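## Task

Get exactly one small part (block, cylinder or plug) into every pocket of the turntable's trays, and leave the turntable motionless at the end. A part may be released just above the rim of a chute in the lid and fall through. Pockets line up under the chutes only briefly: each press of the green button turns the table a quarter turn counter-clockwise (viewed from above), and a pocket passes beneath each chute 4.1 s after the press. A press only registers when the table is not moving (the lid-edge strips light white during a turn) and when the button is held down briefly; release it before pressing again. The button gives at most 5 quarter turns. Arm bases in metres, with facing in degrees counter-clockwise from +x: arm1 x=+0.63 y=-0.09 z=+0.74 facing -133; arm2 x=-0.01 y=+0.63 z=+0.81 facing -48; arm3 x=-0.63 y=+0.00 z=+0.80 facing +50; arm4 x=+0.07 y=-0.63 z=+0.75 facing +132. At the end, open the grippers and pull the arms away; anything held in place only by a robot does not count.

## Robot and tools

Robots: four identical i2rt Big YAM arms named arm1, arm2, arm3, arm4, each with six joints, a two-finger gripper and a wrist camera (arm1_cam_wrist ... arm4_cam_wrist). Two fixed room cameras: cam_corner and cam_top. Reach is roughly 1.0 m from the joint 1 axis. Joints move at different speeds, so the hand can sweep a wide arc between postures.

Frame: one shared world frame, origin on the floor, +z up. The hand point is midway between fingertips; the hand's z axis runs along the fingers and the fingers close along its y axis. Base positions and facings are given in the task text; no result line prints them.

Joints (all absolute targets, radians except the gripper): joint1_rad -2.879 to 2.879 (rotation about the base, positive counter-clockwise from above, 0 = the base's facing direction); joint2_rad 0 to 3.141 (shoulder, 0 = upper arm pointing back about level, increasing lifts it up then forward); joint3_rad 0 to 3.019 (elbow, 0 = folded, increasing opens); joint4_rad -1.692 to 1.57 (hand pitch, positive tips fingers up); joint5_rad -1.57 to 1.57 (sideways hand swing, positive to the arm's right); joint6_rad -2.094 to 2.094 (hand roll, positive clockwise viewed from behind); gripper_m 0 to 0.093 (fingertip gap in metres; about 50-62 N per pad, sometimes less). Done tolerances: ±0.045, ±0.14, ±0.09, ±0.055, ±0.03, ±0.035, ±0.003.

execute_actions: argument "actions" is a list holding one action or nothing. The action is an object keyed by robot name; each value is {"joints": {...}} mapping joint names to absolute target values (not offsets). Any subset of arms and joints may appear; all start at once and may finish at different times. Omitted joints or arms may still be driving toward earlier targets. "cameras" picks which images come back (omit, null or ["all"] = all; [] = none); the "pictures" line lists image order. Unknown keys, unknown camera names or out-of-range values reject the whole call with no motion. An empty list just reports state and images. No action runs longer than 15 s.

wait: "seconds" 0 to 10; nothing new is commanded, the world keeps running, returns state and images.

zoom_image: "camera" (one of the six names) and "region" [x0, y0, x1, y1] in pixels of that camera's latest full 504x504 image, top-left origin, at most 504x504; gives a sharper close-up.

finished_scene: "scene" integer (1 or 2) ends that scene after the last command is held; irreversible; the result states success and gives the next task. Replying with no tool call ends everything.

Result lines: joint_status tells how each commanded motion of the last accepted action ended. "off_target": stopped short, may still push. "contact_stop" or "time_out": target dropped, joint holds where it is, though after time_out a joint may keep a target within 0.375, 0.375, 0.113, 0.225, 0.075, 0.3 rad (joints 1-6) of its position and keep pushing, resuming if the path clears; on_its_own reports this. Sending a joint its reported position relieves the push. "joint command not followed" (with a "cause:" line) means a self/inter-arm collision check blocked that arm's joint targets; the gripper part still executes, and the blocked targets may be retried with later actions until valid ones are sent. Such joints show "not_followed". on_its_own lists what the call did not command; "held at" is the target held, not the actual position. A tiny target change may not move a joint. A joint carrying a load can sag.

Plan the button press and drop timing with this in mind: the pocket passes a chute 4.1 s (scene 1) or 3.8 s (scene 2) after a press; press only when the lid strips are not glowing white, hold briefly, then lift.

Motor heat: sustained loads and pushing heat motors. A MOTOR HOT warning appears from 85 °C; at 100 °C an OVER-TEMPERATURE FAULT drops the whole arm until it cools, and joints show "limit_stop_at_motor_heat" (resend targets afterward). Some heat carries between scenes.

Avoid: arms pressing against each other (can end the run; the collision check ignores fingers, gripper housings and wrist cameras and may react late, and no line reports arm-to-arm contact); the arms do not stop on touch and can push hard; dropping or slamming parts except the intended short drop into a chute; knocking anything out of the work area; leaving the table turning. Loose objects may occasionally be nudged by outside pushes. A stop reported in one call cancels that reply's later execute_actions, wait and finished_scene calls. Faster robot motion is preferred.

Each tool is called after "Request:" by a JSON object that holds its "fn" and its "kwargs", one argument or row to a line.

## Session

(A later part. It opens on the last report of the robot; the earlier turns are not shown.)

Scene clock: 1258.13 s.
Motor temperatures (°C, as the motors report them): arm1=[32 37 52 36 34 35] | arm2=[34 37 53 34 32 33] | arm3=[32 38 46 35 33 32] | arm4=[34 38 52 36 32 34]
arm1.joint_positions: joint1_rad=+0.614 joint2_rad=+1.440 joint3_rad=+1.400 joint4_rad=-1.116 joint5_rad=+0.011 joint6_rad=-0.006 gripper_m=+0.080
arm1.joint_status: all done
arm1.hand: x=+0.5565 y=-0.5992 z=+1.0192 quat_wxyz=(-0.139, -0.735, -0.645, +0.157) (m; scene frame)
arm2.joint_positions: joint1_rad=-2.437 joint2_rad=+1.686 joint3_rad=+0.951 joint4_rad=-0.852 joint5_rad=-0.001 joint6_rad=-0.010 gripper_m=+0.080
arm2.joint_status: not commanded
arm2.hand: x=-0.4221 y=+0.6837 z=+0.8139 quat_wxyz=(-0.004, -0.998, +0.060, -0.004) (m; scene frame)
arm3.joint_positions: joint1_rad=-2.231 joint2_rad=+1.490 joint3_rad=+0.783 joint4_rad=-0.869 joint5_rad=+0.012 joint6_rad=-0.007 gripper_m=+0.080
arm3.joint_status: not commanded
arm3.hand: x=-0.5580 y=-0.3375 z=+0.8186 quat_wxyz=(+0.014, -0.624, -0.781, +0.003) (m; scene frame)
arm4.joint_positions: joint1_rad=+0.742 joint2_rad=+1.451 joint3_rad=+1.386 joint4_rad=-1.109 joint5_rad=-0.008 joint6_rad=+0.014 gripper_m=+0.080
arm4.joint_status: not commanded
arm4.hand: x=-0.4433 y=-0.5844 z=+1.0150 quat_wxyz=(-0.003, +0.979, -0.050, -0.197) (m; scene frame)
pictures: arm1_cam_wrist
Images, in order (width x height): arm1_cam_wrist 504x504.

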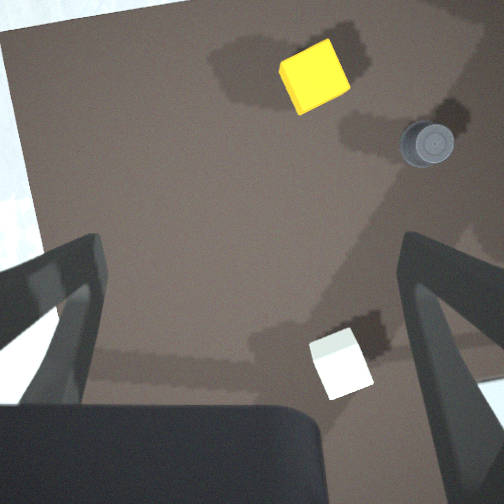

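Request:
{"fn": "execute_actions", "kwargs": {
  "actions": [
    {"arm1":{"joints":{"joint1_rad":0.39,"joint2_rad":1.475,"joint3_rad":0.892,"joint4_rad":-0.968,"joint6_rad":-0.58}},"arm2":{"joints":{"joint2_rad":1.775,"joint3_rad":0.975,"joint4_rad":-0.745,"joint6_rad":0.41}},"arm3":{"joints":{"joint1_rad":-2.21,"joint2_rad":1.56,"joint3_rad":0.727,"joint4_rad":-0.735,"joint6_rad":0.48}},"arm4":{"joints":{"joint2_rad":0.922,"joint3_rad":0.86,"joint4_rad":-1.5}}}
  ],
  "cameras": ["arm1_cam_wrist","arm2_cam_wrist","arm3_cam_wrist"]
}}

Scene clock: 1307.33 s.
Motor temperatures (°C, as the motors report them): arm1=[32 37 55 36 34 35] | arm2=[34 38 52 34 32 33] | arm3=[32 38 45 35 33 32] | arm4=[34 38 56 36 32 34]
arm1.joint_positions: joint1_rad=+0.384 joint2_rad=+1.470 joint3_rad=+0.896 joint4_rad=-0.979 joint5_rad=+0.012 joint6_rad=-0.571 gripper_m=+0.080
arm1.joint_status: all done
arm1.hand: x=+0.4942 y=-0.4369 z=+0.8029 quat_wxyz=(-0.006, -0.629, -0.778, +0.010) (m; scene frame)
arm2.joint_positions: joint1_rad=-2.437 joint2_rad=+1.771 joint3_rad=+0.951 joint4_rad=-0.757 joint5_rad=-0.001 joint6_rad=+0.398 gripper_m=+0.080
arm2.joint_status: all done
arm2.hand: x=-0.4328 y=+0.6849 z=+0.7800 quat_wxyz=(-0.004, -0.965, +0.261, +0.000) (m; scene frame)
arm3.joint_positions: joint1_rad=-2.217 joint2_rad=+1.561 joint3_rad=+0.725 joint4_rad=-0.753 joint5_rad=+0.012 joint6_rad=+0.472 gripper_m=+0.080
arm3.joint_status: all done
arm3.hand: x=-0.5557 y=-0.3260 z=+0.7799 quat_wxyz=(+0.019, -0.787, -0.617, +0.003) (m; scene frame)
arm4.joint_positions: joint1_rad=+0.742 joint2_rad=+0.917 joint3_rad=+0.864 joint4_rad=-1.497 joint5_rad=-0.008 joint6_rad=+0.014 gripper_m=+0.080
arm4.joint_status: all done
arm4.hand: x=-0.1561 y=-0.6100 z=+0.9582 quat_wxyz=(+0.004, +0.999, -0.051, -0.010) (m; scene frame)
pictures: arm1_cam_wrist, arm2_cam_wrist, arm3_cam_wrist
Images, in order (width x height): arm1_cam_wrist 504x504, arm2_cam_wrist 504x504, arm3_cam_wrist 504x504.

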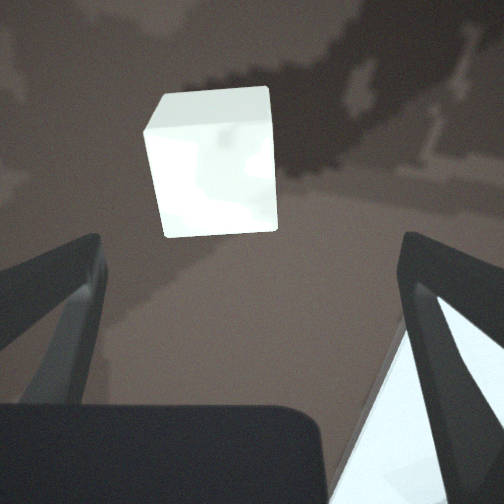

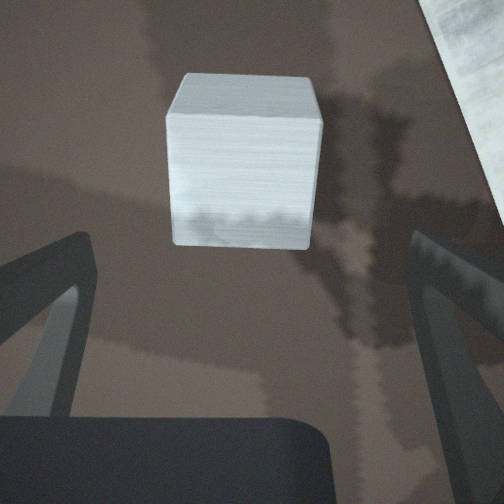

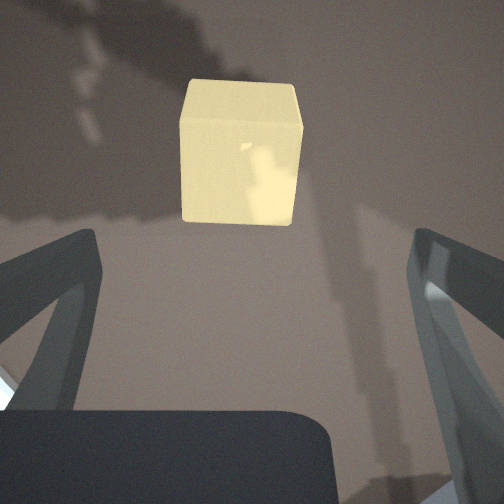

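Request:
{"fn": "execute_actions", "kwargs": {
  "actions": [
    {"arm1":{"joints":{"joint1_rad":0.42,"joint2_rad":1.515,"joint3_rad":0.848,"joint4_rad":-0.905,"joint6_rad":-0.65,"gripper_m":0.068}},"arm2":{"joints":{"joint2_rad":1.88,"joint3_rad":0.93,"joint4_rad":-0.615}},"arm3":{"joints":{"joint2_rad":1.685,"joint3_rad":0.69,"joint4_rad":-0.563}},"arm4":{"joints":{"joint1_rad":-2.274}}}
  ],
  "cameras": ["arm1_cam_wrist","arm2_cam_wrist","arm3_cam_wrist"]
}}

Scene clock: 1330.03 s.
Motor temperatures (°C, as the motors report them): arm1=[32 37 50 36 34 35] | arm2=[34 38 52 34 32 33] | arm3=[32 38 44 35 33 32] | arm4=[34 37 51 36 32 34]
arm1.joint_positions: joint1_rad=+0.416 joint2_rad=+1.499 joint3_rad=+0.854 joint4_rad=-0.921 joint5_rad=+0.012 joint6_rad=-0.642 gripper_m=+0.068
arm1.joint_status: all done
arm1.hand: x=+0.5083 y=-0.4344 z=+0.7803 quat_wxyz=(-0.004, -0.588, -0.809, +0.005) (m; scene frame)
arm2.joint_positions: joint1_rad=-2.437 joint2_rad=+1.879 joint3_rad=+0.928 joint4_rad=-0.627 joint5_rad=-0.001 joint6_rad=+0.399 gripper_m=+0.080
arm2.joint_status: all done
arm2.hand: x=-0.4318 y=+0.6844 z=+0.7310 quat_wxyz=(-0.004, -0.965, +0.261, -0.001) (m; scene frame)
arm3.joint_positions: joint1_rad=-2.217 joint2_rad=+1.689 joint3_rad=+0.691 joint4_rad=-0.582 joint5_rad=+0.012 joint6_rad=+0.472 gripper_m=+0.080
arm3.joint_status: all done
arm3.hand: x=-0.5562 y=-0.3261 z=+0.7308 quat_wxyz=(+0.015, -0.787, -0.616, +0.005) (m; scene frame)
arm4.joint_positions: joint1_rad=-2.266 joint2_rad=+0.917 joint3_rad=+0.864 joint4_rad=-1.497 joint5_rad=-0.007 joint6_rad=+0.013 gripper_m=+0.080
arm4.joint_status: all done
arm4.hand: x=+0.3066 y=-0.6186 z=+0.9580 quat_wxyz=(-0.010, +0.016, -1.000, -0.003) (m; scene frame)
pictures: arm1_cam_wrist, arm2_cam_wrist, arm3_cam_wrist
Images, in order (width x height): arm1_cam_wrist 504x504, arm2_cam_wrist 504x504, arm3_cam_wrist 504x504.

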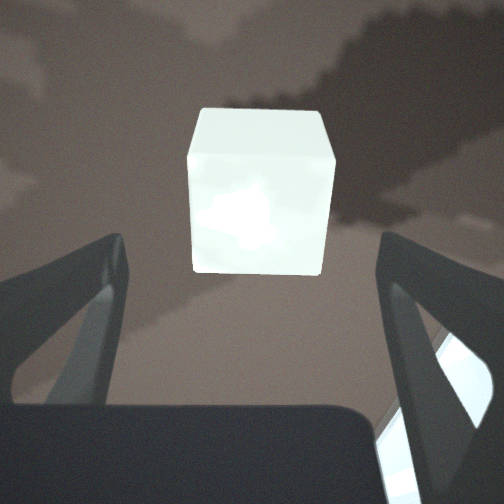

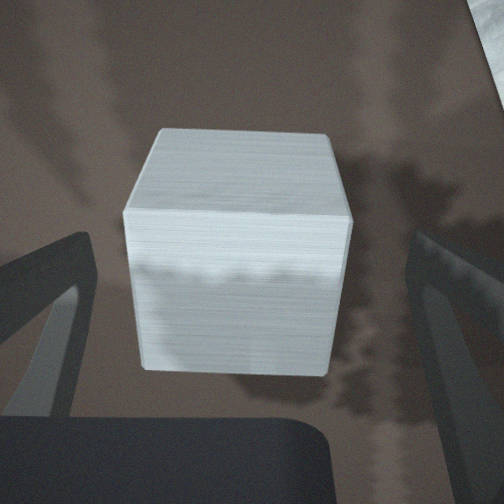

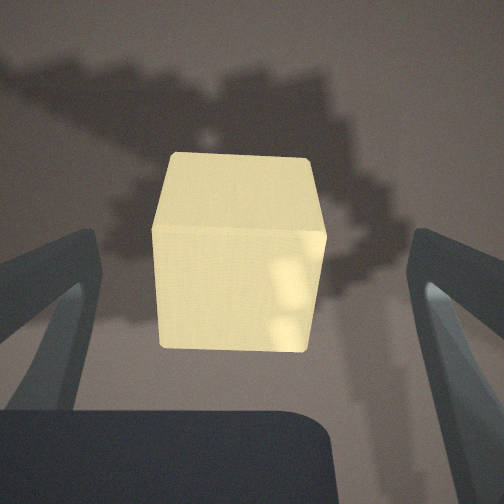

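Request:
{"fn": "execute_actions", "kwargs": {
  "actions": [
    {"arm1":{"joints":{"joint2_rad":1.608,"joint3_rad":0.80,"joint4_rad":-0.757}},"arm2":{"joints":{"joint4_rad":-0.582}},"arm3":{"joints":{"gripper_m":0.02}}}
  ],
  "cameras": ["arm1_cam_wrist","arm2_cam_wrist"]
}}

Scene clock: 1338.10 s.
Motor temperatures (°C, as the motors report them): arm1=[32 37 49 36 34 35] | arm2=[34 38 51 34 32 33] | arm3=[32 38 44 35 33 32] | arm4=[34 37 50 36 32 34]
arm1.joint_positions: joint1_rad=+0.416 joint2_rad=+1.604 joint3_rad=+0.804 joint4_rad=-0.773 joint5_rad=+0.012 joint6_rad=-0.642 gripper_m=+0.068
arm1.joint_status: all done
arm1.hand: x=+0.5093 y=-0.4340 z=+0.7293 quat_wxyz=(-0.003, -0.588, -0.809, +0.001) (m; scene frame)
arm2.joint_positions: joint1_rad=-2.437 joint2_rad=+1.879 joint3_rad=+0.928 joint4_rad=-0.594 joint5_rad=-0.001 joint6_rad=+0.399 gripper_m=+0.080
arm2.joint_status: all done
arm2.hand: x=-0.4397 y=+0.6855 z=+0.7311 quat_wxyz=(-0.006, -0.965, +0.261, +0.015) (m; scene frame)
arm3.joint_positions: joint1_rad=-2.217 joint2_rad=+1.689 joint3_rad=+0.691 joint4_rad=-0.581 joint5_rad=+0.012 joint6_rad=+0.473 gripper_m=+0.031
arm3.joint_status: gripper_m off_target (ended at +0.031, target +0.020)
arm3.hand: x=-0.5561 y=-0.3262 z=+0.7307 quat_wxyz=(+0.015, -0.787, -0.616, +0.005) (m; scene frame)
arm4.joint_positions: joint1_rad=-2.266 joint2_rad=+0.917 joint3_rad=+0.864 joint4_rad=-1.497 joint5_rad=-0.007 joint6_rad=+0.013 gripper_m=+0.080
arm4.joint_status: not commanded
arm4.hand: x=+0.3066 y=-0.6186 z=+0.9580 quat_wxyz=(-0.010, +0.016, -1.000, -0.003) (m; scene frame)
pictures: arm1_cam_wrist, arm2_cam_wrist
Images, in order (width x height): arm1_cam_wrist 504x504, arm2_cam_wrist 504x504.

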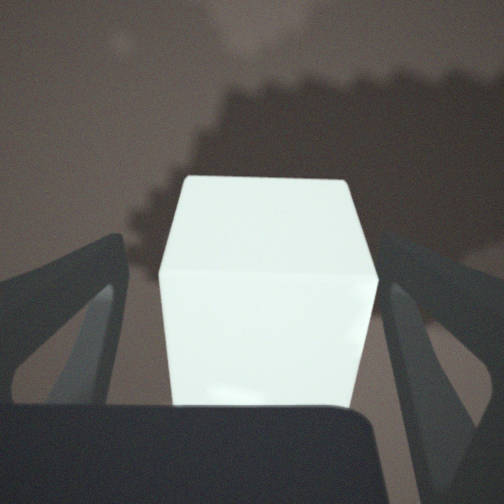

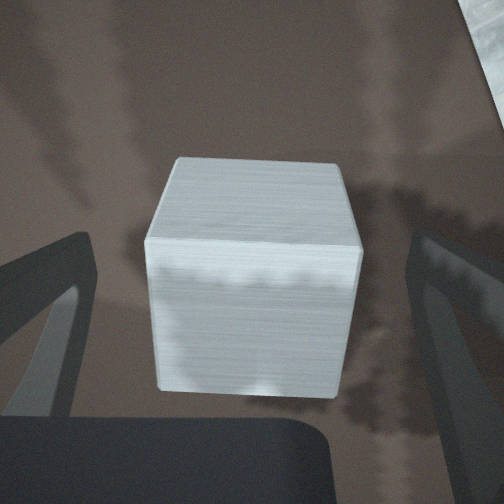

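Request:
{"fn": "execute_actions", "kwargs": {
  "actions": [
    {"arm1":{"joints":{"joint4_rad":-0.803}},"arm2":{"joints":{"gripper_m":0.029}},"arm3":{"joints":{"joint2_rad":0.922,"joint3_rad":0.86,"joint4_rad":-1.5}}}
  ],
  "cameras": []
}}

Request:
{"fn": "execute_actions", "kwargs": {
  "actions": [
    {"arm1":{"joints":{"gripper_m":0.029}},"arm2":{"joints":{"joint2_rad":0.922,"joint3_rad":0.86,"joint4_rad":-1.5}}}
  ],
  "cameras": ["arm1_cam_wrist","arm2_cam_wrist","arm3_cam_wrist"]
}}

Scene clock: 1352.23 s.
Motor temperatures (°C, as the motors report them): arm1=[32 37 48 36 34 35] | arm2=[34 38 50 34 32 33] | arm3=[32 38 44 35 33 32] | arm4=[34 37 50 36 32 34]
arm1.joint_positions: joint1_rad=+0.416 joint2_rad=+1.604 joint3_rad=+0.804 joint4_rad=-0.788 joint5_rad=+0.012 joint6_rad=-0.642 gripper_m=+0.068
arm1.joint_status: all done
arm1.hand: x=+0.5105 y=-0.4305 z=+0.7294 quat_wxyz=(+0.000, -0.588, -0.809, -0.006) (m; scene frame)
arm2.joint_positions: joint1_rad=-2.437 joint2_rad=+1.879 joint3_rad=+0.928 joint4_rad=-0.594 joint5_rad=-0.001 joint6_rad=+0.399 gripper_m=+0.040
arm2.joint_status: gripper_m off_target (ended at +0.040, target +0.029)
arm2.hand: x=-0.4398 y=+0.6855 z=+0.7311 quat_wxyz=(-0.006, -0.965, +0.262, +0.015) (m; scene frame)
arm3.joint_positions: joint1_rad=-2.217 joint2_rad=+0.923 joint3_rad=+0.837 joint4_rad=-1.484 joint5_rad=+0.012 joint6_rad=+0.473 gripper_m=+0.031
arm3.joint_status: all done
arm3.hand: x=-0.5780 y=-0.2216 z=+0.9954 quat_wxyz=(+0.010, -0.787, -0.616, +0.007) (m; scene frame)
arm4.joint_positions: joint1_rad=-2.266 joint2_rad=+0.917 joint3_rad=+0.864 joint4_rad=-1.497 joint5_rad=-0.007 joint6_rad=+0.013 gripper_m=+0.080
arm4.joint_status: not commanded
arm4.hand: x=+0.3066 y=-0.6186 z=+0.9580 quat_wxyz=(-0.010, +0.016, -1.000, -0.003) (m; scene frame)
pictures: none
No camera images: the call's "cameras" was empty. Leave "cameras" out to get every camera's image.

Scene clock: 1353.73 s.
Motor temperatures (°C, as the motors report them): arm1=[32 37 48 36 34 35] | arm2=[34 38 50 34 32 33] | arm3=[32 38 44 35 33 32] | arm4=[34 37 50 36 32 34]
arm1.joint_positions: joint1_rad=+0.416 joint2_rad=+1.604 joint3_rad=+0.804 joint4_rad=-0.789 joint5_rad=+0.011 joint6_rad=-0.643 gripper_m=+0.039
arm1.joint_status: gripper_m off_target (ended at +0.039, target +0.029)
arm1.hand: x=+0.5106 y=-0.4304 z=+0.7294 quat_wxyz=(+0.000, -0.587, -0.809, -0.007) (m; scene frame)
arm2.joint_positions: joint1_rad=-2.437 joint2_rad=+0.921 joint3_rad=+0.846 joint4_rad=-1.490 joint5_rad=-0.001 joint6_rad=+0.399 gripper_m=+0.040
arm2.joint_status: all done
arm2.hand: x=-0.2391 y=+0.6609 z=+1.0146 quat_wxyz=(-0.004, -0.965, +0.262, +0.006) (m; scene frame)
arm3.joint_positions: joint1_rad=-2.217 joint2_rad=+0.923 joint3_rad=+0.837 joint4_rad=-1.484 joint5_rad=+0.012 joint6_rad=+0.473 gripper_m=+0.031
arm3.joint_status: not commanded
arm3.hand: x=-0.5780 y=-0.2216 z=+0.9954 quat_wxyz=(+0.010, -0.787, -0.616, +0.007) (m; scene frame)
arm4.joint_positions: joint1_rad=-2.266 joint2_rad=+0.917 joint3_rad=+0.864 joint4_rad=-1.497 joint5_rad=-0.007 joint6_rad=+0.013 gripper_m=+0.080
arm4.joint_status: not commanded
arm4.hand: x=+0.3066 y=-0.6186 z=+0.9580 quat_wxyz=(-0.010, +0.016, -1.000, -0.003) (m; scene frame)
pictures: arm1_cam_wrist, arm2_cam_wrist, arm3_cam_wrist
Images, in order (width x height): arm1_cam_wrist 504x504, arm2_cam_wrist 504x504, arm3_cam_wrist 504x504.

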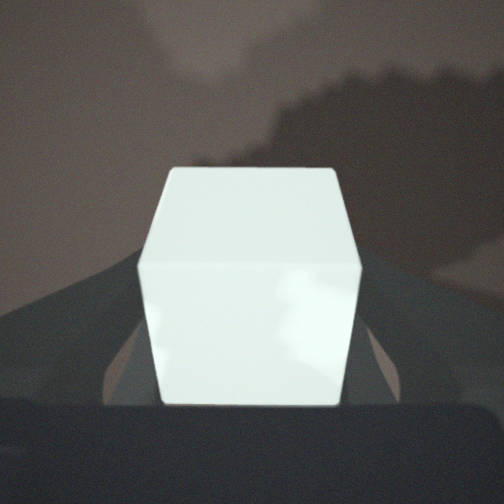

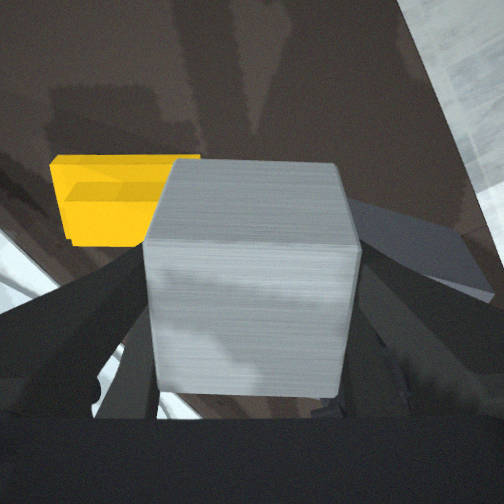

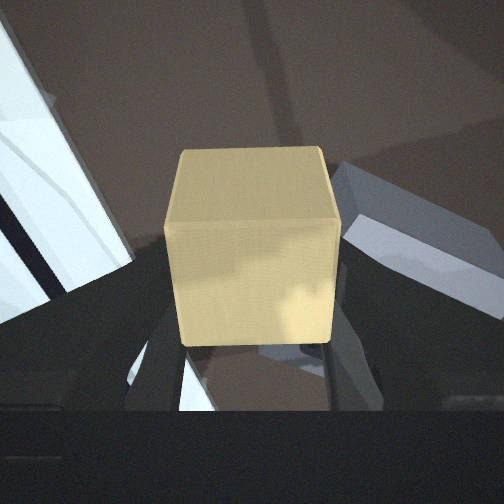

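Request:
{"fn": "execute_actions", "kwargs": {
  "actions": [
    {"arm1":{"joints":{"joint2_rad":0.922,"joint3_rad":0.86,"joint4_rad":-1.5}},"arm2":{"joints":{"joint1_rad":-0.763,"joint6_rad":-0.08}},"arm3":{"joints":{"joint1_rad":-0.992,"joint6_rad":-0.16}}}
  ],
  "cameras": []
}}

Request:
{"fn": "execute_actions", "kwargs": {
  "actions": [
    {"arm1":{"joints":{"joint1_rad":-1.005,"joint6_rad":-0.38}},"arm2":{"joints":{"joint2_rad":1.505,"joint3_rad":1.27,"joint4_rad":-1.325}},"arm3":{"joints":{"joint2_rad":1.235,"joint3_rad":1.02,"joint4_rad":-1.345}},"arm4":{"joints":{"joint2_rad":1.41,"joint3_rad":0.80,"joint4_rad":-0.942}}}
  ],
  "cameras": ["arm4_cam_wrist"]
}}

Request:
{"fn": "execute_actions", "kwargs": {
  "actions": [
    {"arm1":{"joints":{"joint3_rad":1.42,"joint4_rad":-1.435}},"arm2":{"joints":{"joint2_rad":1.519,"joint3_rad":1.112,"joint4_rad":-1.122}},"arm3":{"joints":{"joint2_rad":1.245,"joint3_rad":0.872,"joint4_rad":-1.145}}}
  ],
  "cameras": ["arm2_cam_wrist","arm3_cam_wrist"]
}}

Scene clock: 1368.80 s.
Motor temperatures (°C, as the motors report them): arm1=[32 37 48 36 34 35] | arm2=[34 37 52 34 32 33] | arm3=[32 38 46 35 33 32] | arm4=[34 36 49 36 32 34]
arm1.joint_positions: joint1_rad=+0.416 joint2_rad=+0.919 joint3_rad=+0.824 joint4_rad=-1.484 joint5_rad=+0.011 joint6_rad=-0.643 gripper_m=+0.039
arm1.joint_status: all done
arm1.hand: x=+0.5529 y=-0.2958 z=+0.9323 quat_wxyz=(-0.002, -0.587, -0.809, -0.002) (m; scene frame)
arm2.joint_positions: joint1_rad=-0.765 joint2_rad=+0.921 joint3_rad=+0.846 joint4_rad=-1.490 joint5_rad=-0.004 joint6_rad=-0.070 gripper_m=+0.040
arm2.joint_status: all done
arm2.hand: x=-0.0184 y=+0.4020 z=+1.0143 quat_wxyz=(-0.003, -0.693, -0.721, +0.006) (m; scene frame)
arm3.joint_positions: joint1_rad=-0.995 joint2_rad=+0.923 joint3_rad=+0.837 joint4_rad=-1.484 joint5_rad=+0.011 joint6_rad=-0.152 gripper_m=+0.031
arm3.joint_status: all done
arm3.hand: x=-0.4012 y=-0.0284 z=+0.9952 quat_wxyz=(+0.006, +0.016, -1.000, +0.000) (m; scene frame)
arm4.joint_positions: joint1_rad=-2.266 joint2_rad=+0.917 joint3_rad=+0.864 joint4_rad=-1.497 joint5_rad=-0.007 joint6_rad=+0.013 gripper_m=+0.080
arm4.joint_status: not commanded
arm4.hand: x=+0.3066 y=-0.6186 z=+0.9580 quat_wxyz=(-0.010, +0.016, -1.000, -0.003) (m; scene frame)
pictures: none
No camera images: the call's "cameras" was empty. Leave "cameras" out to get every camera's image.

Scene clock: 1370.50 s.
Motor temperatures (°C, as the motors report them): arm1=[32 37 49 36 34 35] | arm2=[34 37 53 34 32 33] | arm3=[32 38 46 35 33 32] | arm4=[34 36 49 36 32 34]
arm1.joint_positions: joint1_rad=-1.001 joint2_rad=+0.919 joint3_rad=+0.824 joint4_rad=-1.484 joint5_rad=+0.011 joint6_rad=-0.388 gripper_m=+0.039
arm1.joint_status: all done
arm1.hand: x=+0.4070 y=-0.0433 z=+0.9277 quat_wxyz=(-0.002, -0.994, -0.107, -0.012) (m; scene frame)
arm2.joint_positions: joint1_rad=-0.765 joint2_rad=+1.517 joint3_rad=+1.229 joint4_rad=-1.328 joint5_rad=-0.004 joint6_rad=-0.070 gripper_m=+0.040
arm2.joint_status: all done
arm2.hand: x=-0.0243 y=+0.2068 z=+0.9746 quat_wxyz=(+0.015, -0.692, -0.721, -0.014) (m; scene frame)
arm3.joint_positions: joint1_rad=-0.995 joint2_rad=+1.244 joint3_rad=+0.984 joint4_rad=-1.356 joint5_rad=+0.011 joint6_rad=-0.152 gripper_m=+0.031
arm3.joint_status: all done
arm3.hand: x=-0.3079 y=-0.0393 z=+0.9664 quat_wxyz=(+0.029, +0.016, -0.999, -0.003) (m; scene frame)
arm4.joint_positions: joint1_rad=-2.266 joint2_rad=+1.415 joint3_rad=+0.805 joint4_rad=-0.953 joint5_rad=-0.007 joint6_rad=+0.013 gripper_m=+0.080
arm4.joint_status: all done
arm4.hand: x=+0.4200 y=-0.6138 z=+0.8024 quat_wxyz=(-0.004, +0.015, -1.000, -0.003) (m; scene frame)
pictures: arm4_cam_wrist
Images, in order (width x height): arm4_cam_wrist 504x504.

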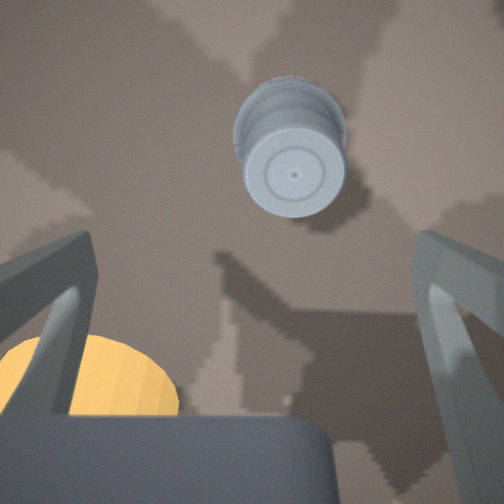

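Scene clock: 1371.73 s.
Motor temperatures (°C, as the motors report them): arm1=[32 37 49 36 34 35] | arm2=[34 37 53 34 32 33] | arm3=[32 38 46 35 33 32] | arm4=[34 36 49 36 32 34]
arm1.joint_positions: joint1_rad=-1.001 joint2_rad=+0.920 joint3_rad=+1.377 joint4_rad=-1.450 joint5_rad=+0.011 joint6_rad=-0.388 gripper_m=+0.039
arm1.joint_status: all done
arm1.hand: x=+0.3060 y=-0.0236 z=+1.1708 quat_wxyz=(+0.078, -0.956, -0.100, +0.266) (m; scene frame)
arm2.joint_positions: joint1_rad=-0.765 joint2_rad=+1.519 joint3_rad=+1.101 joint4_rad=-1.135 joint5_rad=-0.004 joint6_rad=-0.070 gripper_m=+0.040
arm2.joint_status: all done
arm2.hand: x=-0.0247 y=+0.2072 z=+0.9277 quat_wxyz=(-0.006, -0.692, -0.721, +0.010) (m; scene frame)
arm3.joint_positions: joint1_rad=-0.995 joint2_rad=+1.244 joint3_rad=+0.866 joint4_rad=-1.164 joint5_rad=+0.011 joint6_rad=-0.152 gripper_m=+0.031
arm3.joint_status: all done
arm3.hand: x=-0.3043 y=-0.0394 z=+0.9235 quat_wxyz=(-0.008, +0.016, -1.000, +0.002) (m; scene frame)
arm4.joint_positions: joint1_rad=-2.266 joint2_rad=+1.415 joint3_rad=+0.805 joint4_rad=-0.953 joint5_rad=-0.007 joint6_rad=+0.013 gripper_m=+0.080
arm4.joint_status: not commanded
arm4.hand: x=+0.4200 y=-0.6138 z=+0.8024 quat_wxyz=(-0.004, +0.015, -1.000, -0.003) (m; scene frame)
pictures: arm2_cam_wrist, arm3_cam_wrist
Images, in order (width x height): arm2_cam_wrist 504x504, arm3_cam_wrist 504x504.

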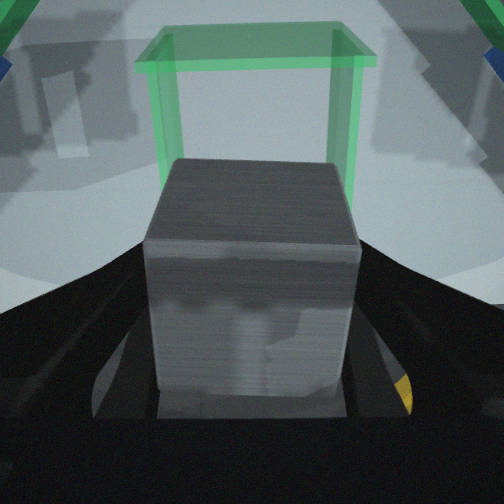

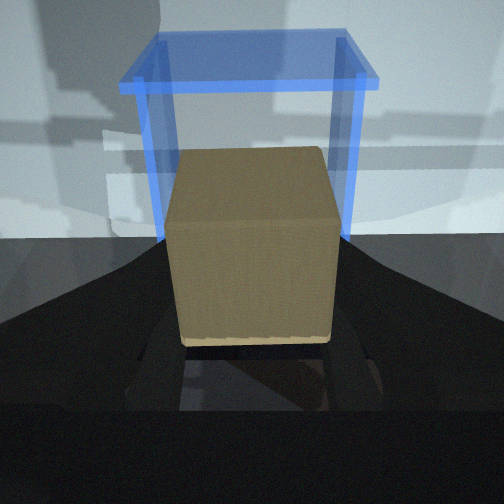

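Request:
{"fn": "execute_actions", "kwargs": {
  "actions": [
    {"arm1":{"joints":{"joint2_rad":1.485,"joint3_rad":1.42}},"arm4":{"joints":{"joint1_rad":-2.305,"joint2_rad":1.54,"joint3_rad":0.735,"joint4_rad":-0.757}}}
  ],
  "cameras": ["arm1_cam_wrist","arm4_cam_wrist"]
}}

Scene clock: 1384.13 s.
Motor temperatures (°C, as the motors report them): arm1=[32 36 52 36 34 35] | arm2=[34 37 53 34 32 33] | arm3=[32 38 46 35 33 32] | arm4=[34 37 48 36 32 34]
arm1.joint_positions: joint1_rad=-1.001 joint2_rad=+1.499 joint3_rad=+1.389 joint4_rad=-1.446 joint5_rad=+0.011 joint6_rad=-0.388 gripper_m=+0.039
arm1.joint_status: all done
arm1.hand: x=+0.1884 y=-0.0046 z=+0.9590 quat_wxyz=(+0.001, -0.994, -0.107, -0.001) (m; scene frame)
arm2.joint_positions: joint1_rad=-0.765 joint2_rad=+1.519 joint3_rad=+1.101 joint4_rad=-1.135 joint5_rad=-0.004 joint6_rad=-0.070 gripper_m=+0.040
arm2.joint_status: not commanded
arm2.hand: x=-0.0247 y=+0.2072 z=+0.9277 quat_wxyz=(-0.006, -0.692, -0.721, +0.010) (m; scene frame)
arm3.joint_positions: joint1_rad=-0.995 joint2_rad=+1.244 joint3_rad=+0.866 joint4_rad=-1.164 joint5_rad=+0.011 joint6_rad=-0.152 gripper_m=+0.031
arm3.joint_status: not commanded
arm3.hand: x=-0.3043 y=-0.0394 z=+0.9235 quat_wxyz=(-0.008, +0.016, -1.000, +0.002) (m; scene frame)
arm4.joint_positions: joint1_rad=-2.296 joint2_rad=+1.551 joint3_rad=+0.737 joint4_rad=-0.767 joint5_rad=-0.007 joint6_rad=+0.013 gripper_m=+0.080
arm4.joint_status: all done
arm4.hand: x=+0.4171 y=-0.6244 z=+0.7388 quat_wxyz=(+0.005, +0.000, -1.000, -0.003) (m; scene frame)
pictures: arm1_cam_wrist, arm4_cam_wrist
Images, in order (width x height): arm1_cam_wrist 504x504, arm4_cam_wrist 504x504.

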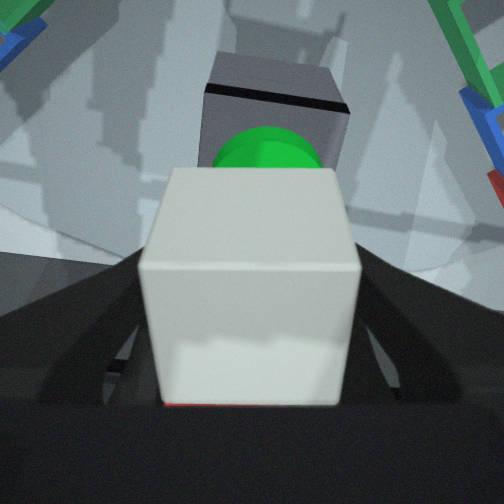

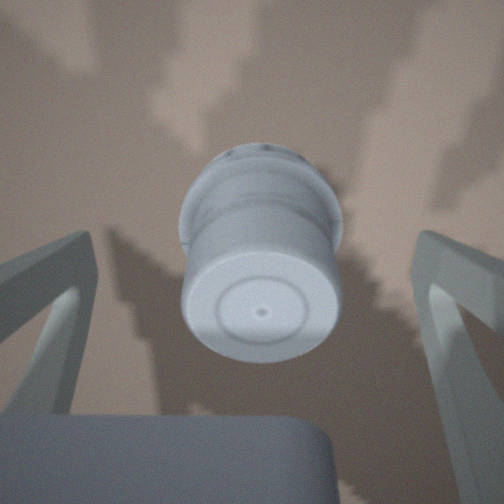

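Request:
{"fn": "execute_actions", "kwargs": {
  "actions": [
    {"arm1":{"joints":{"joint2_rad":1.65}}}
  ],
  "cameras": []
}}

Request:
{"fn": "wait", "kwargs": {
  "seconds": 0.3
}}

Request:
{"fn": "execute_actions", "kwargs": {
  "actions": [
    {"arm1":{"joints":{"joint1_rad":-1.125,"joint2_rad":1.15}},"arm4":{"joints":{"gripper_m":0.02}}}
  ],
  "cameras": []
}}

Request:
{"fn": "execute_actions", "kwargs": {
  "actions": [
    {"arm1":{"joints":{"joint3_rad":0.955,"joint4_rad":-1.35}}}
  ],
  "cameras": []
}}

Request:
{"fn": "wait", "kwargs": {
  "seconds": 0.35
}}

Request:
{"fn": "execute_actions", "kwargs": {
  "actions": [
    {"arm1":{"joints":{"gripper_m":0.055}},"arm2":{"joints":{"gripper_m":0.055}},"arm3":{"joints":{"gripper_m":0.05}}}
  ],
  "cameras": ["cam_top"]
}}

Scene clock: 1393.87 s.
Motor temperatures (°C, as the motors report them): arm1=[32 37 52 36 34 35] | arm2=[34 37 53 34 32 33] | arm3=[32 38 46 35 33 32] | arm4=[34 37 47 36 32 34]
arm1.joint_positions: joint1_rad=-1.003 joint2_rad=+1.603 joint3_rad=+1.403 joint4_rad=-1.450 joint5_rad=+0.011 joint6_rad=-0.385 gripper_m=+0.039
arm1.joint_status: all done
arm1.hand: x=+0.1782 y=-0.0019 z=+0.9195 quat_wxyz=(-0.011, -0.993, -0.104, -0.046) (m; scene frame)
arm2.joint_positions: joint1_rad=-0.765 joint2_rad=+1.519 joint3_rad=+1.101 joint4_rad=-1.135 joint5_rad=-0.004 joint6_rad=-0.070 gripper_m=+0.040
arm2.joint_status: not commanded
arm2.hand: x=-0.0247 y=+0.2072 z=+0.9277 quat_wxyz=(-0.006, -0.692, -0.721, +0.010) (m; scene frame)
arm3.joint_positions: joint1_rad=-0.995 joint2_rad=+1.244 joint3_rad=+0.866 joint4_rad=-1.164 joint5_rad=+0.011 joint6_rad=-0.152 gripper_m=+0.031
arm3.joint_status: not commanded
arm3.hand: x=-0.3043 y=-0.0394 z=+0.9235 quat_wxyz=(-0.008, +0.016, -1.000, +0.002) (m; scene frame)
arm4.joint_positions: joint1_rad=-2.296 joint2_rad=+1.551 joint3_rad=+0.737 joint4_rad=-0.767 joint5_rad=-0.007 joint6_rad=+0.013 gripper_m=+0.080
arm4.joint_status: not commanded
arm4.hand: x=+0.4171 y=-0.6244 z=+0.7388 quat_wxyz=(+0.005, +0.000, -1.000, -0.003) (m; scene frame)
pictures: none
No camera images: the call's "cameras" was empty. Leave "cameras" out to get every camera's image.

Scene clock: 1394.17 s.
Motor temperatures (°C, as the motors report them): arm1=[32 37 52 36 34 35] | arm2=[34 37 53 34 32 33] | arm3=[32 38 46 35 33 32] | arm4=[34 37 47 36 32 34]
arm1.joint_positions: joint1_rad=-1.003 joint2_rad=+1.603 joint3_rad=+1.403 joint4_rad=-1.450 joint5_rad=+0.011 joint6_rad=-0.385 gripper_m=+0.039
arm1.joint_status: all done
arm1.hand: x=+0.1782 y=-0.0019 z=+0.9195 quat_wxyz=(-0.011, -0.993, -0.104, -0.046) (m; scene frame)
arm2.joint_positions: joint1_rad=-0.765 joint2_rad=+1.519 joint3_rad=+1.101 joint4_rad=-1.135 joint5_rad=-0.004 joint6_rad=-0.070 gripper_m=+0.040
arm2.joint_status: not commanded
arm2.hand: x=-0.0247 y=+0.2072 z=+0.9277 quat_wxyz=(-0.006, -0.692, -0.721, +0.010) (m; scene frame)
arm3.joint_positions: joint1_rad=-0.995 joint2_rad=+1.244 joint3_rad=+0.866 joint4_rad=-1.164 joint5_rad=+0.011 joint6_rad=-0.152 gripper_m=+0.031
arm3.joint_status: not commanded
arm3.hand: x=-0.3043 y=-0.0394 z=+0.9235 quat_wxyz=(-0.008, +0.016, -1.000, +0.002) (m; scene frame)
arm4.joint_positions: joint1_rad=-2.296 joint2_rad=+1.551 joint3_rad=+0.737 joint4_rad=-0.767 joint5_rad=-0.007 joint6_rad=+0.013 gripper_m=+0.080
arm4.joint_status: not commanded
arm4.hand: x=+0.4171 y=-0.6244 z=+0.7388 quat_wxyz=(+0.005, +0.000, -1.000, -0.003) (m; scene frame)
wait: 0.30 s; at rest by 0.27 s
pictures: arm1_cam_wrist, arm2_cam_wrist, arm3_cam_wrist, arm4_cam_wrist, cam_corner, cam_top
Images, in order (width x height): arm1_cam_wrist 504x504, arm2_cam_wrist 504x504, arm3_cam_wrist 504x504, arm4_cam_wrist 504x504, cam_corner 504x504, cam_top 504x504.

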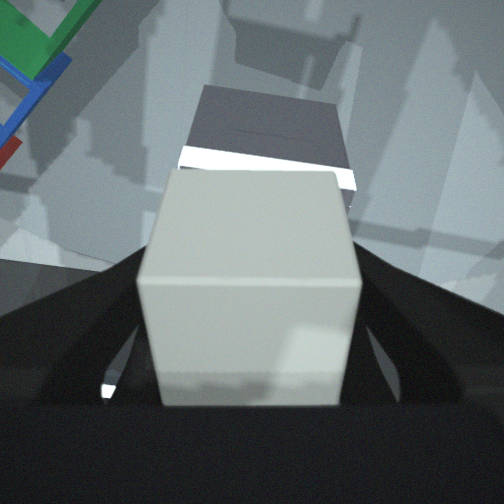

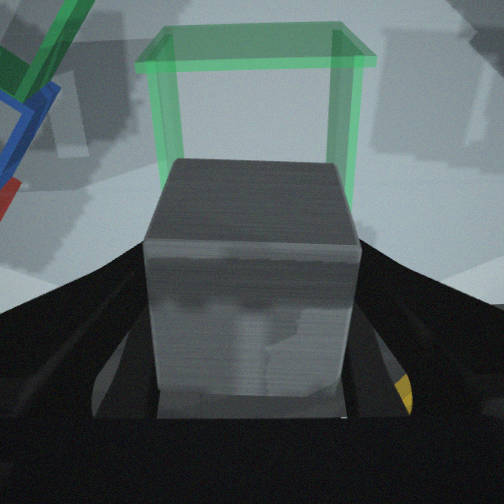

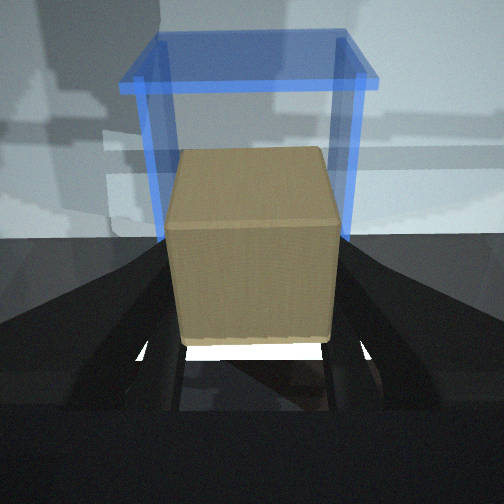

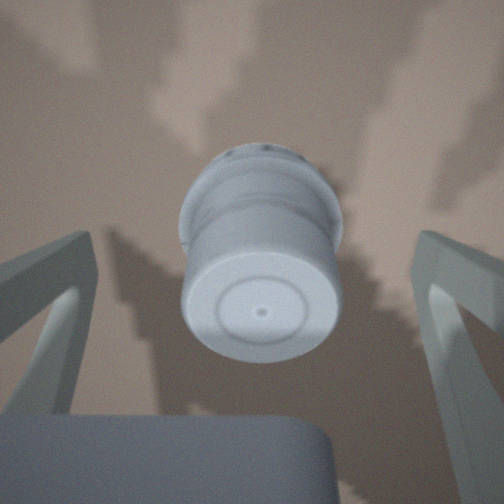

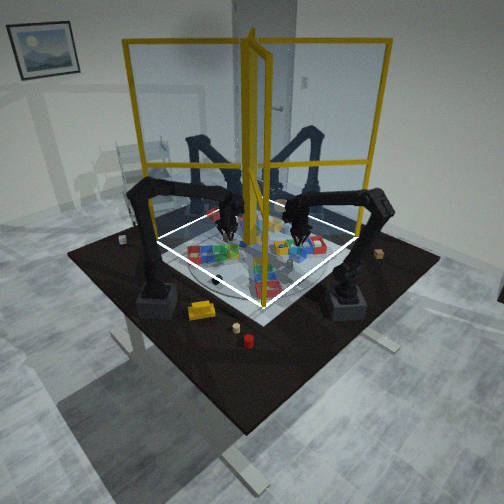

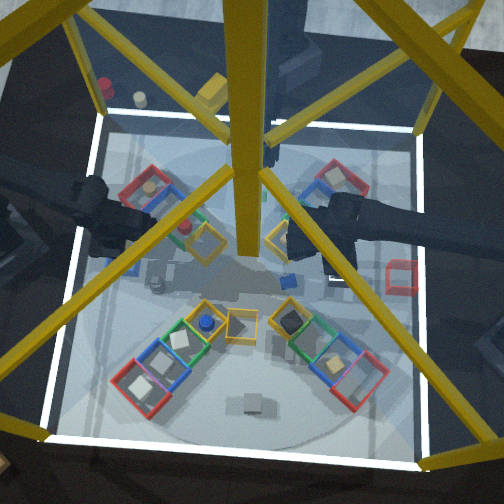

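Scene clock: 1395.77 s.
Motor temperatures (°C, as the motors report them): arm1=[32 37 52 36 34 35] | arm2=[34 37 53 34 32 33] | arm3=[32 38 46 35 33 32] | arm4=[34 37 47 36 32 34]
arm1.joint_positions: joint1_rad=-1.133 joint2_rad=+1.150 joint3_rad=+1.403 joint4_rad=-1.446 joint5_rad=+0.011 joint6_rad=-0.385 gripper_m=+0.039
arm1.joint_status: all done
arm1.hand: x=+0.2541 y=+0.0372 z=+1.1052 quat_wxyz=(+0.064, -0.983, -0.037, +0.168) (m; scene frame)
arm2.joint_positions: joint1_rad=-0.765 joint2_rad=+1.519 joint3_rad=+1.101 joint4_rad=-1.135 joint5_rad=-0.004 joint6_rad=-0.070 gripper_m=+0.040
arm2.joint_status: not commanded
arm2.hand: x=-0.0247 y=+0.2072 z=+0.9277 quat_wxyz=(-0.006, -0.692, -0.721, +0.010) (m; scene frame)
arm3.joint_positions: joint1_rad=-0.995 joint2_rad=+1.244 joint3_rad=+0.866 joint4_rad=-1.164 joint5_rad=+0.011 joint6_rad=-0.152 gripper_m=+0.031
arm3.joint_status: not commanded
arm3.hand: x=-0.3043 y=-0.0394 z=+0.9235 quat_wxyz=(-0.008, +0.016, -1.000, +0.002) (m; scene frame)
arm4.joint_positions: joint1_rad=-2.296 joint2_rad=+1.549 joint3_rad=+0.737 joint4_rad=-0.768 joint5_rad=-0.007 joint6_rad=+0.013 gripper_m=+0.028
arm4.joint_status: gripper_m off_target (ended at +0.028, target +0.020)
arm4.hand: x=+0.4172 y=-0.6244 z=+0.7394 quat_wxyz=(+0.004, +0.000, -1.000, -0.003) (m; scene frame)
pictures: none
No camera images: the call's "cameras" was empty. Leave "cameras" out to get every camera's image.

Scene clock: 1396.93 s.
Motor temperatures (°C, as the motors report them): arm1=[32 37 52 36 34 35] | arm2=[34 37 53 34 32 33] | arm3=[32 38 46 35 33 32] | arm4=[34 37 47 36 32 34]
arm1.joint_positions: joint1_rad=-1.133 joint2_rad=+1.148 joint3_rad=+0.958 joint4_rad=-1.364 joint5_rad=+0.011 joint6_rad=-0.385 gripper_m=+0.039
arm1.joint_status: all done
arm1.hand: x=+0.3349 y=+0.0105 z=+0.9213 quat_wxyz=(+0.003, -0.999, -0.040, +0.000) (m; scene frame)
arm2.joint_positions: joint1_rad=-0.765 joint2_rad=+1.519 joint3_rad=+1.101 joint4_rad=-1.135 joint5_rad=-0.004 joint6_rad=-0.070 gripper_m=+0.040
arm2.joint_status: not commanded
arm2.hand: x=-0.0247 y=+0.2072 z=+0.9277 quat_wxyz=(-0.006, -0.692, -0.721, +0.010) (m; scene frame)
arm3.joint_positions: joint1_rad=-0.995 joint2_rad=+1.244 joint3_rad=+0.866 joint4_rad=-1.164 joint5_rad=+0.011 joint6_rad=-0.152 gripper_m=+0.031
arm3.joint_status: not commanded
arm3.hand: x=-0.3043 y=-0.0394 z=+0.9235 quat_wxyz=(-0.008, +0.016, -1.000, +0.002) (m; scene frame)
arm4.joint_positions: joint1_rad=-2.296 joint2_rad=+1.549 joint3_rad=+0.737 joint4_rad=-0.768 joint5_rad=-0.007 joint6_rad=+0.013 gripper_m=+0.028
arm4.joint_status: not commanded
arm4.hand: x=+0.4172 y=-0.6244 z=+0.7394 quat_wxyz=(+0.004, +0.000, -1.000, -0.003) (m; scene frame)
pictures: none
No camera images: the call's "cameras" was empty. Leave "cameras" out to get every camera's image.

Scene clock: 1397.30 s.
Motor temperatures (°C, as the motors report them): arm1=[32 37 52 36 34 35] | arm2=[34 37 53 34 32 33] | arm3=[32 38 46 35 33 32] | arm4=[34 37 47 36 32 34]
arm1.joint_positions: joint1_rad=-1.133 joint2_rad=+1.148 joint3_rad=+0.958 joint4_rad=-1.364 joint5_rad=+0.011 joint6_rad=-0.385 gripper_m=+0.039
arm1.joint_status: all done
arm1.hand: x=+0.3349 y=+0.0105 z=+0.9213 quat_wxyz=(+0.003, -0.999, -0.040, +0.000) (m; scene frame)
arm2.joint_positions: joint1_rad=-0.765 joint2_rad=+1.519 joint3_rad=+1.101 joint4_rad=-1.135 joint5_rad=-0.004 joint6_rad=-0.070 gripper_m=+0.040
arm2.joint_status: not commanded
arm2.hand: x=-0.0247 y=+0.2072 z=+0.9277 quat_wxyz=(-0.006, -0.692, -0.721, +0.010) (m; scene frame)
arm3.joint_positions: joint1_rad=-0.995 joint2_rad=+1.244 joint3_rad=+0.866 joint4_rad=-1.164 joint5_rad=+0.011 joint6_rad=-0.152 gripper_m=+0.031
arm3.joint_status: not commanded
arm3.hand: x=-0.3043 y=-0.0394 z=+0.9235 quat_wxyz=(-0.008, +0.016, -1.000, +0.002) (m; scene frame)
arm4.joint_positions: joint1_rad=-2.296 joint2_rad=+1.549 joint3_rad=+0.737 joint4_rad=-0.768 joint5_rad=-0.007 joint6_rad=+0.013 gripper_m=+0.028
arm4.joint_status: not commanded
arm4.hand: x=+0.4172 y=-0.6244 z=+0.7394 quat_wxyz=(+0.004, +0.000, -1.000, -0.003) (m; scene frame)
wait: 0.37 s; at rest by 0.27 s
pictures: arm1_cam_wrist, arm2_cam_wrist, arm3_cam_wrist, arm4_cam_wrist, cam_corner, cam_top
Images, in order (width x height): arm1_cam_wrist 504x504, arm2_cam_wrist 504x504, arm3_cam_wrist 504x504, arm4_cam_wrist 504x504, cam_corner 504x504, cam_top 504x504.

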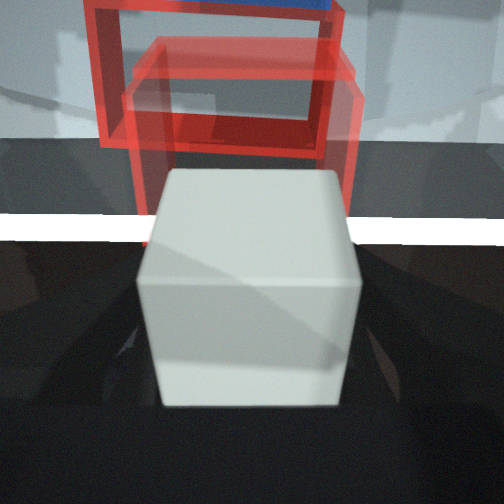

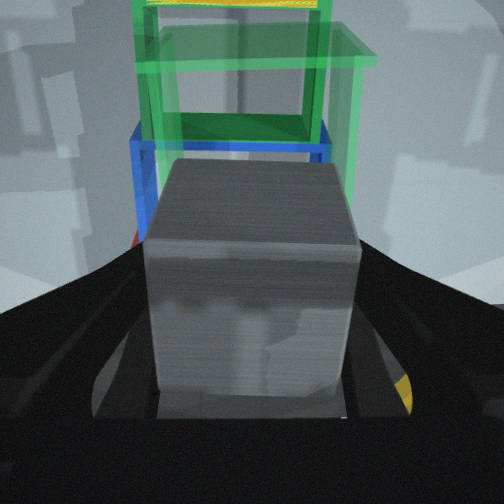

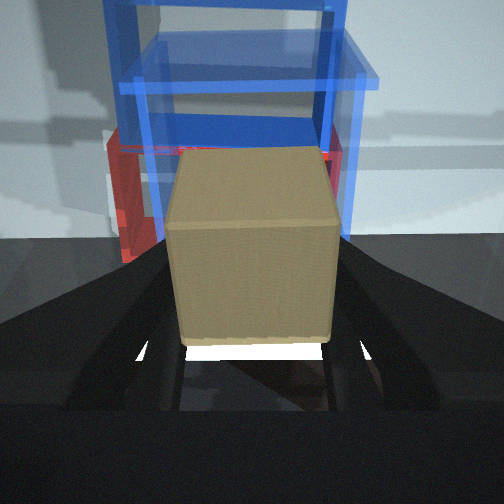

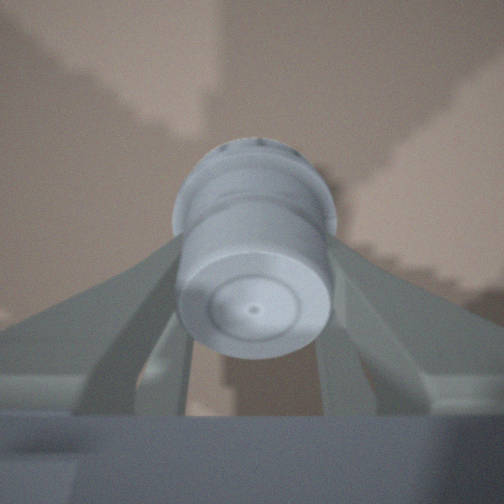

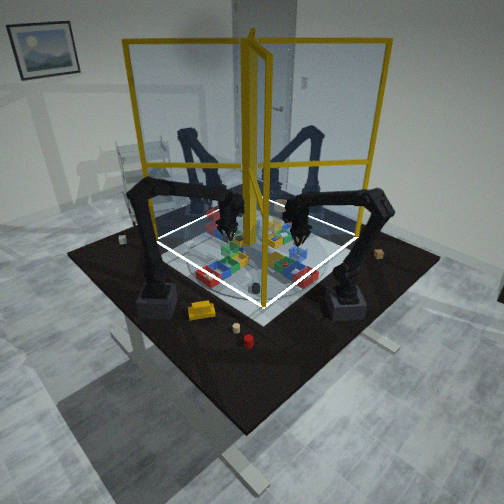

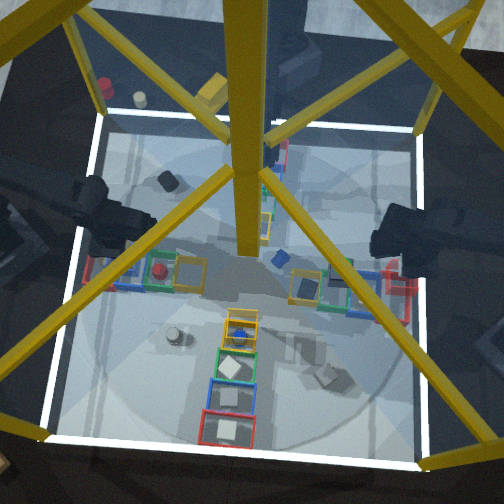

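Scene clock: 1397.83 s.
Motor temperatures (°C, as the motors report them): arm1=[32 37 51 36 34 35] | arm2=[34 37 53 34 32 33] | arm3=[32 38 46 35 33 32] | arm4=[34 37 47 36 32 34]
arm1.joint_positions: joint1_rad=-1.133 joint2_rad=+1.148 joint3_rad=+0.958 joint4_rad=-1.364 joint5_rad=+0.011 joint6_rad=-0.385 gripper_m=+0.055
arm1.joint_status: all done
arm1.hand: x=+0.3349 y=+0.0105 z=+0.9213 quat_wxyz=(+0.003, -0.999, -0.040, +0.000) (m; scene frame)
arm2.joint_positions: joint1_rad=-0.765 joint2_rad=+1.519 joint3_rad=+1.101 joint4_rad=-1.135 joint5_rad=-0.004 joint6_rad=-0.070 gripper_m=+0.055
arm2.joint_status: all done
arm2.hand: x=-0.0247 y=+0.2072 z=+0.9277 quat_wxyz=(-0.006, -0.692, -0.721, +0.010) (m; scene frame)
arm3.joint_positions: joint1_rad=-0.995 joint2_rad=+1.244 joint3_rad=+0.866 joint4_rad=-1.164 joint5_rad=+0.011 joint6_rad=-0.152 gripper_m=+0.050
arm3.joint_status: all done
arm3.hand: x=-0.3043 y=-0.0394 z=+0.9235 quat_wxyz=(-0.008, +0.016, -1.000, +0.002) (m; scene frame)
arm4.joint_positions: joint1_rad=-2.296 joint2_rad=+1.549 joint3_rad=+0.737 joint4_rad=-0.768 joint5_rad=-0.007 joint6_rad=+0.013 gripper_m=+0.028
arm4.joint_status: not commanded
arm4.hand: x=+0.4172 y=-0.6244 z=+0.7394 quat_wxyz=(+0.004, +0.000, -1.000, -0.003) (m; scene frame)
pictures: cam_top
Images, in order (width x height): cam_top 504x504.

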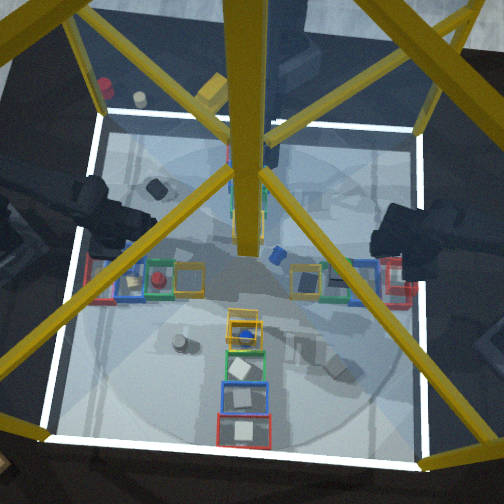

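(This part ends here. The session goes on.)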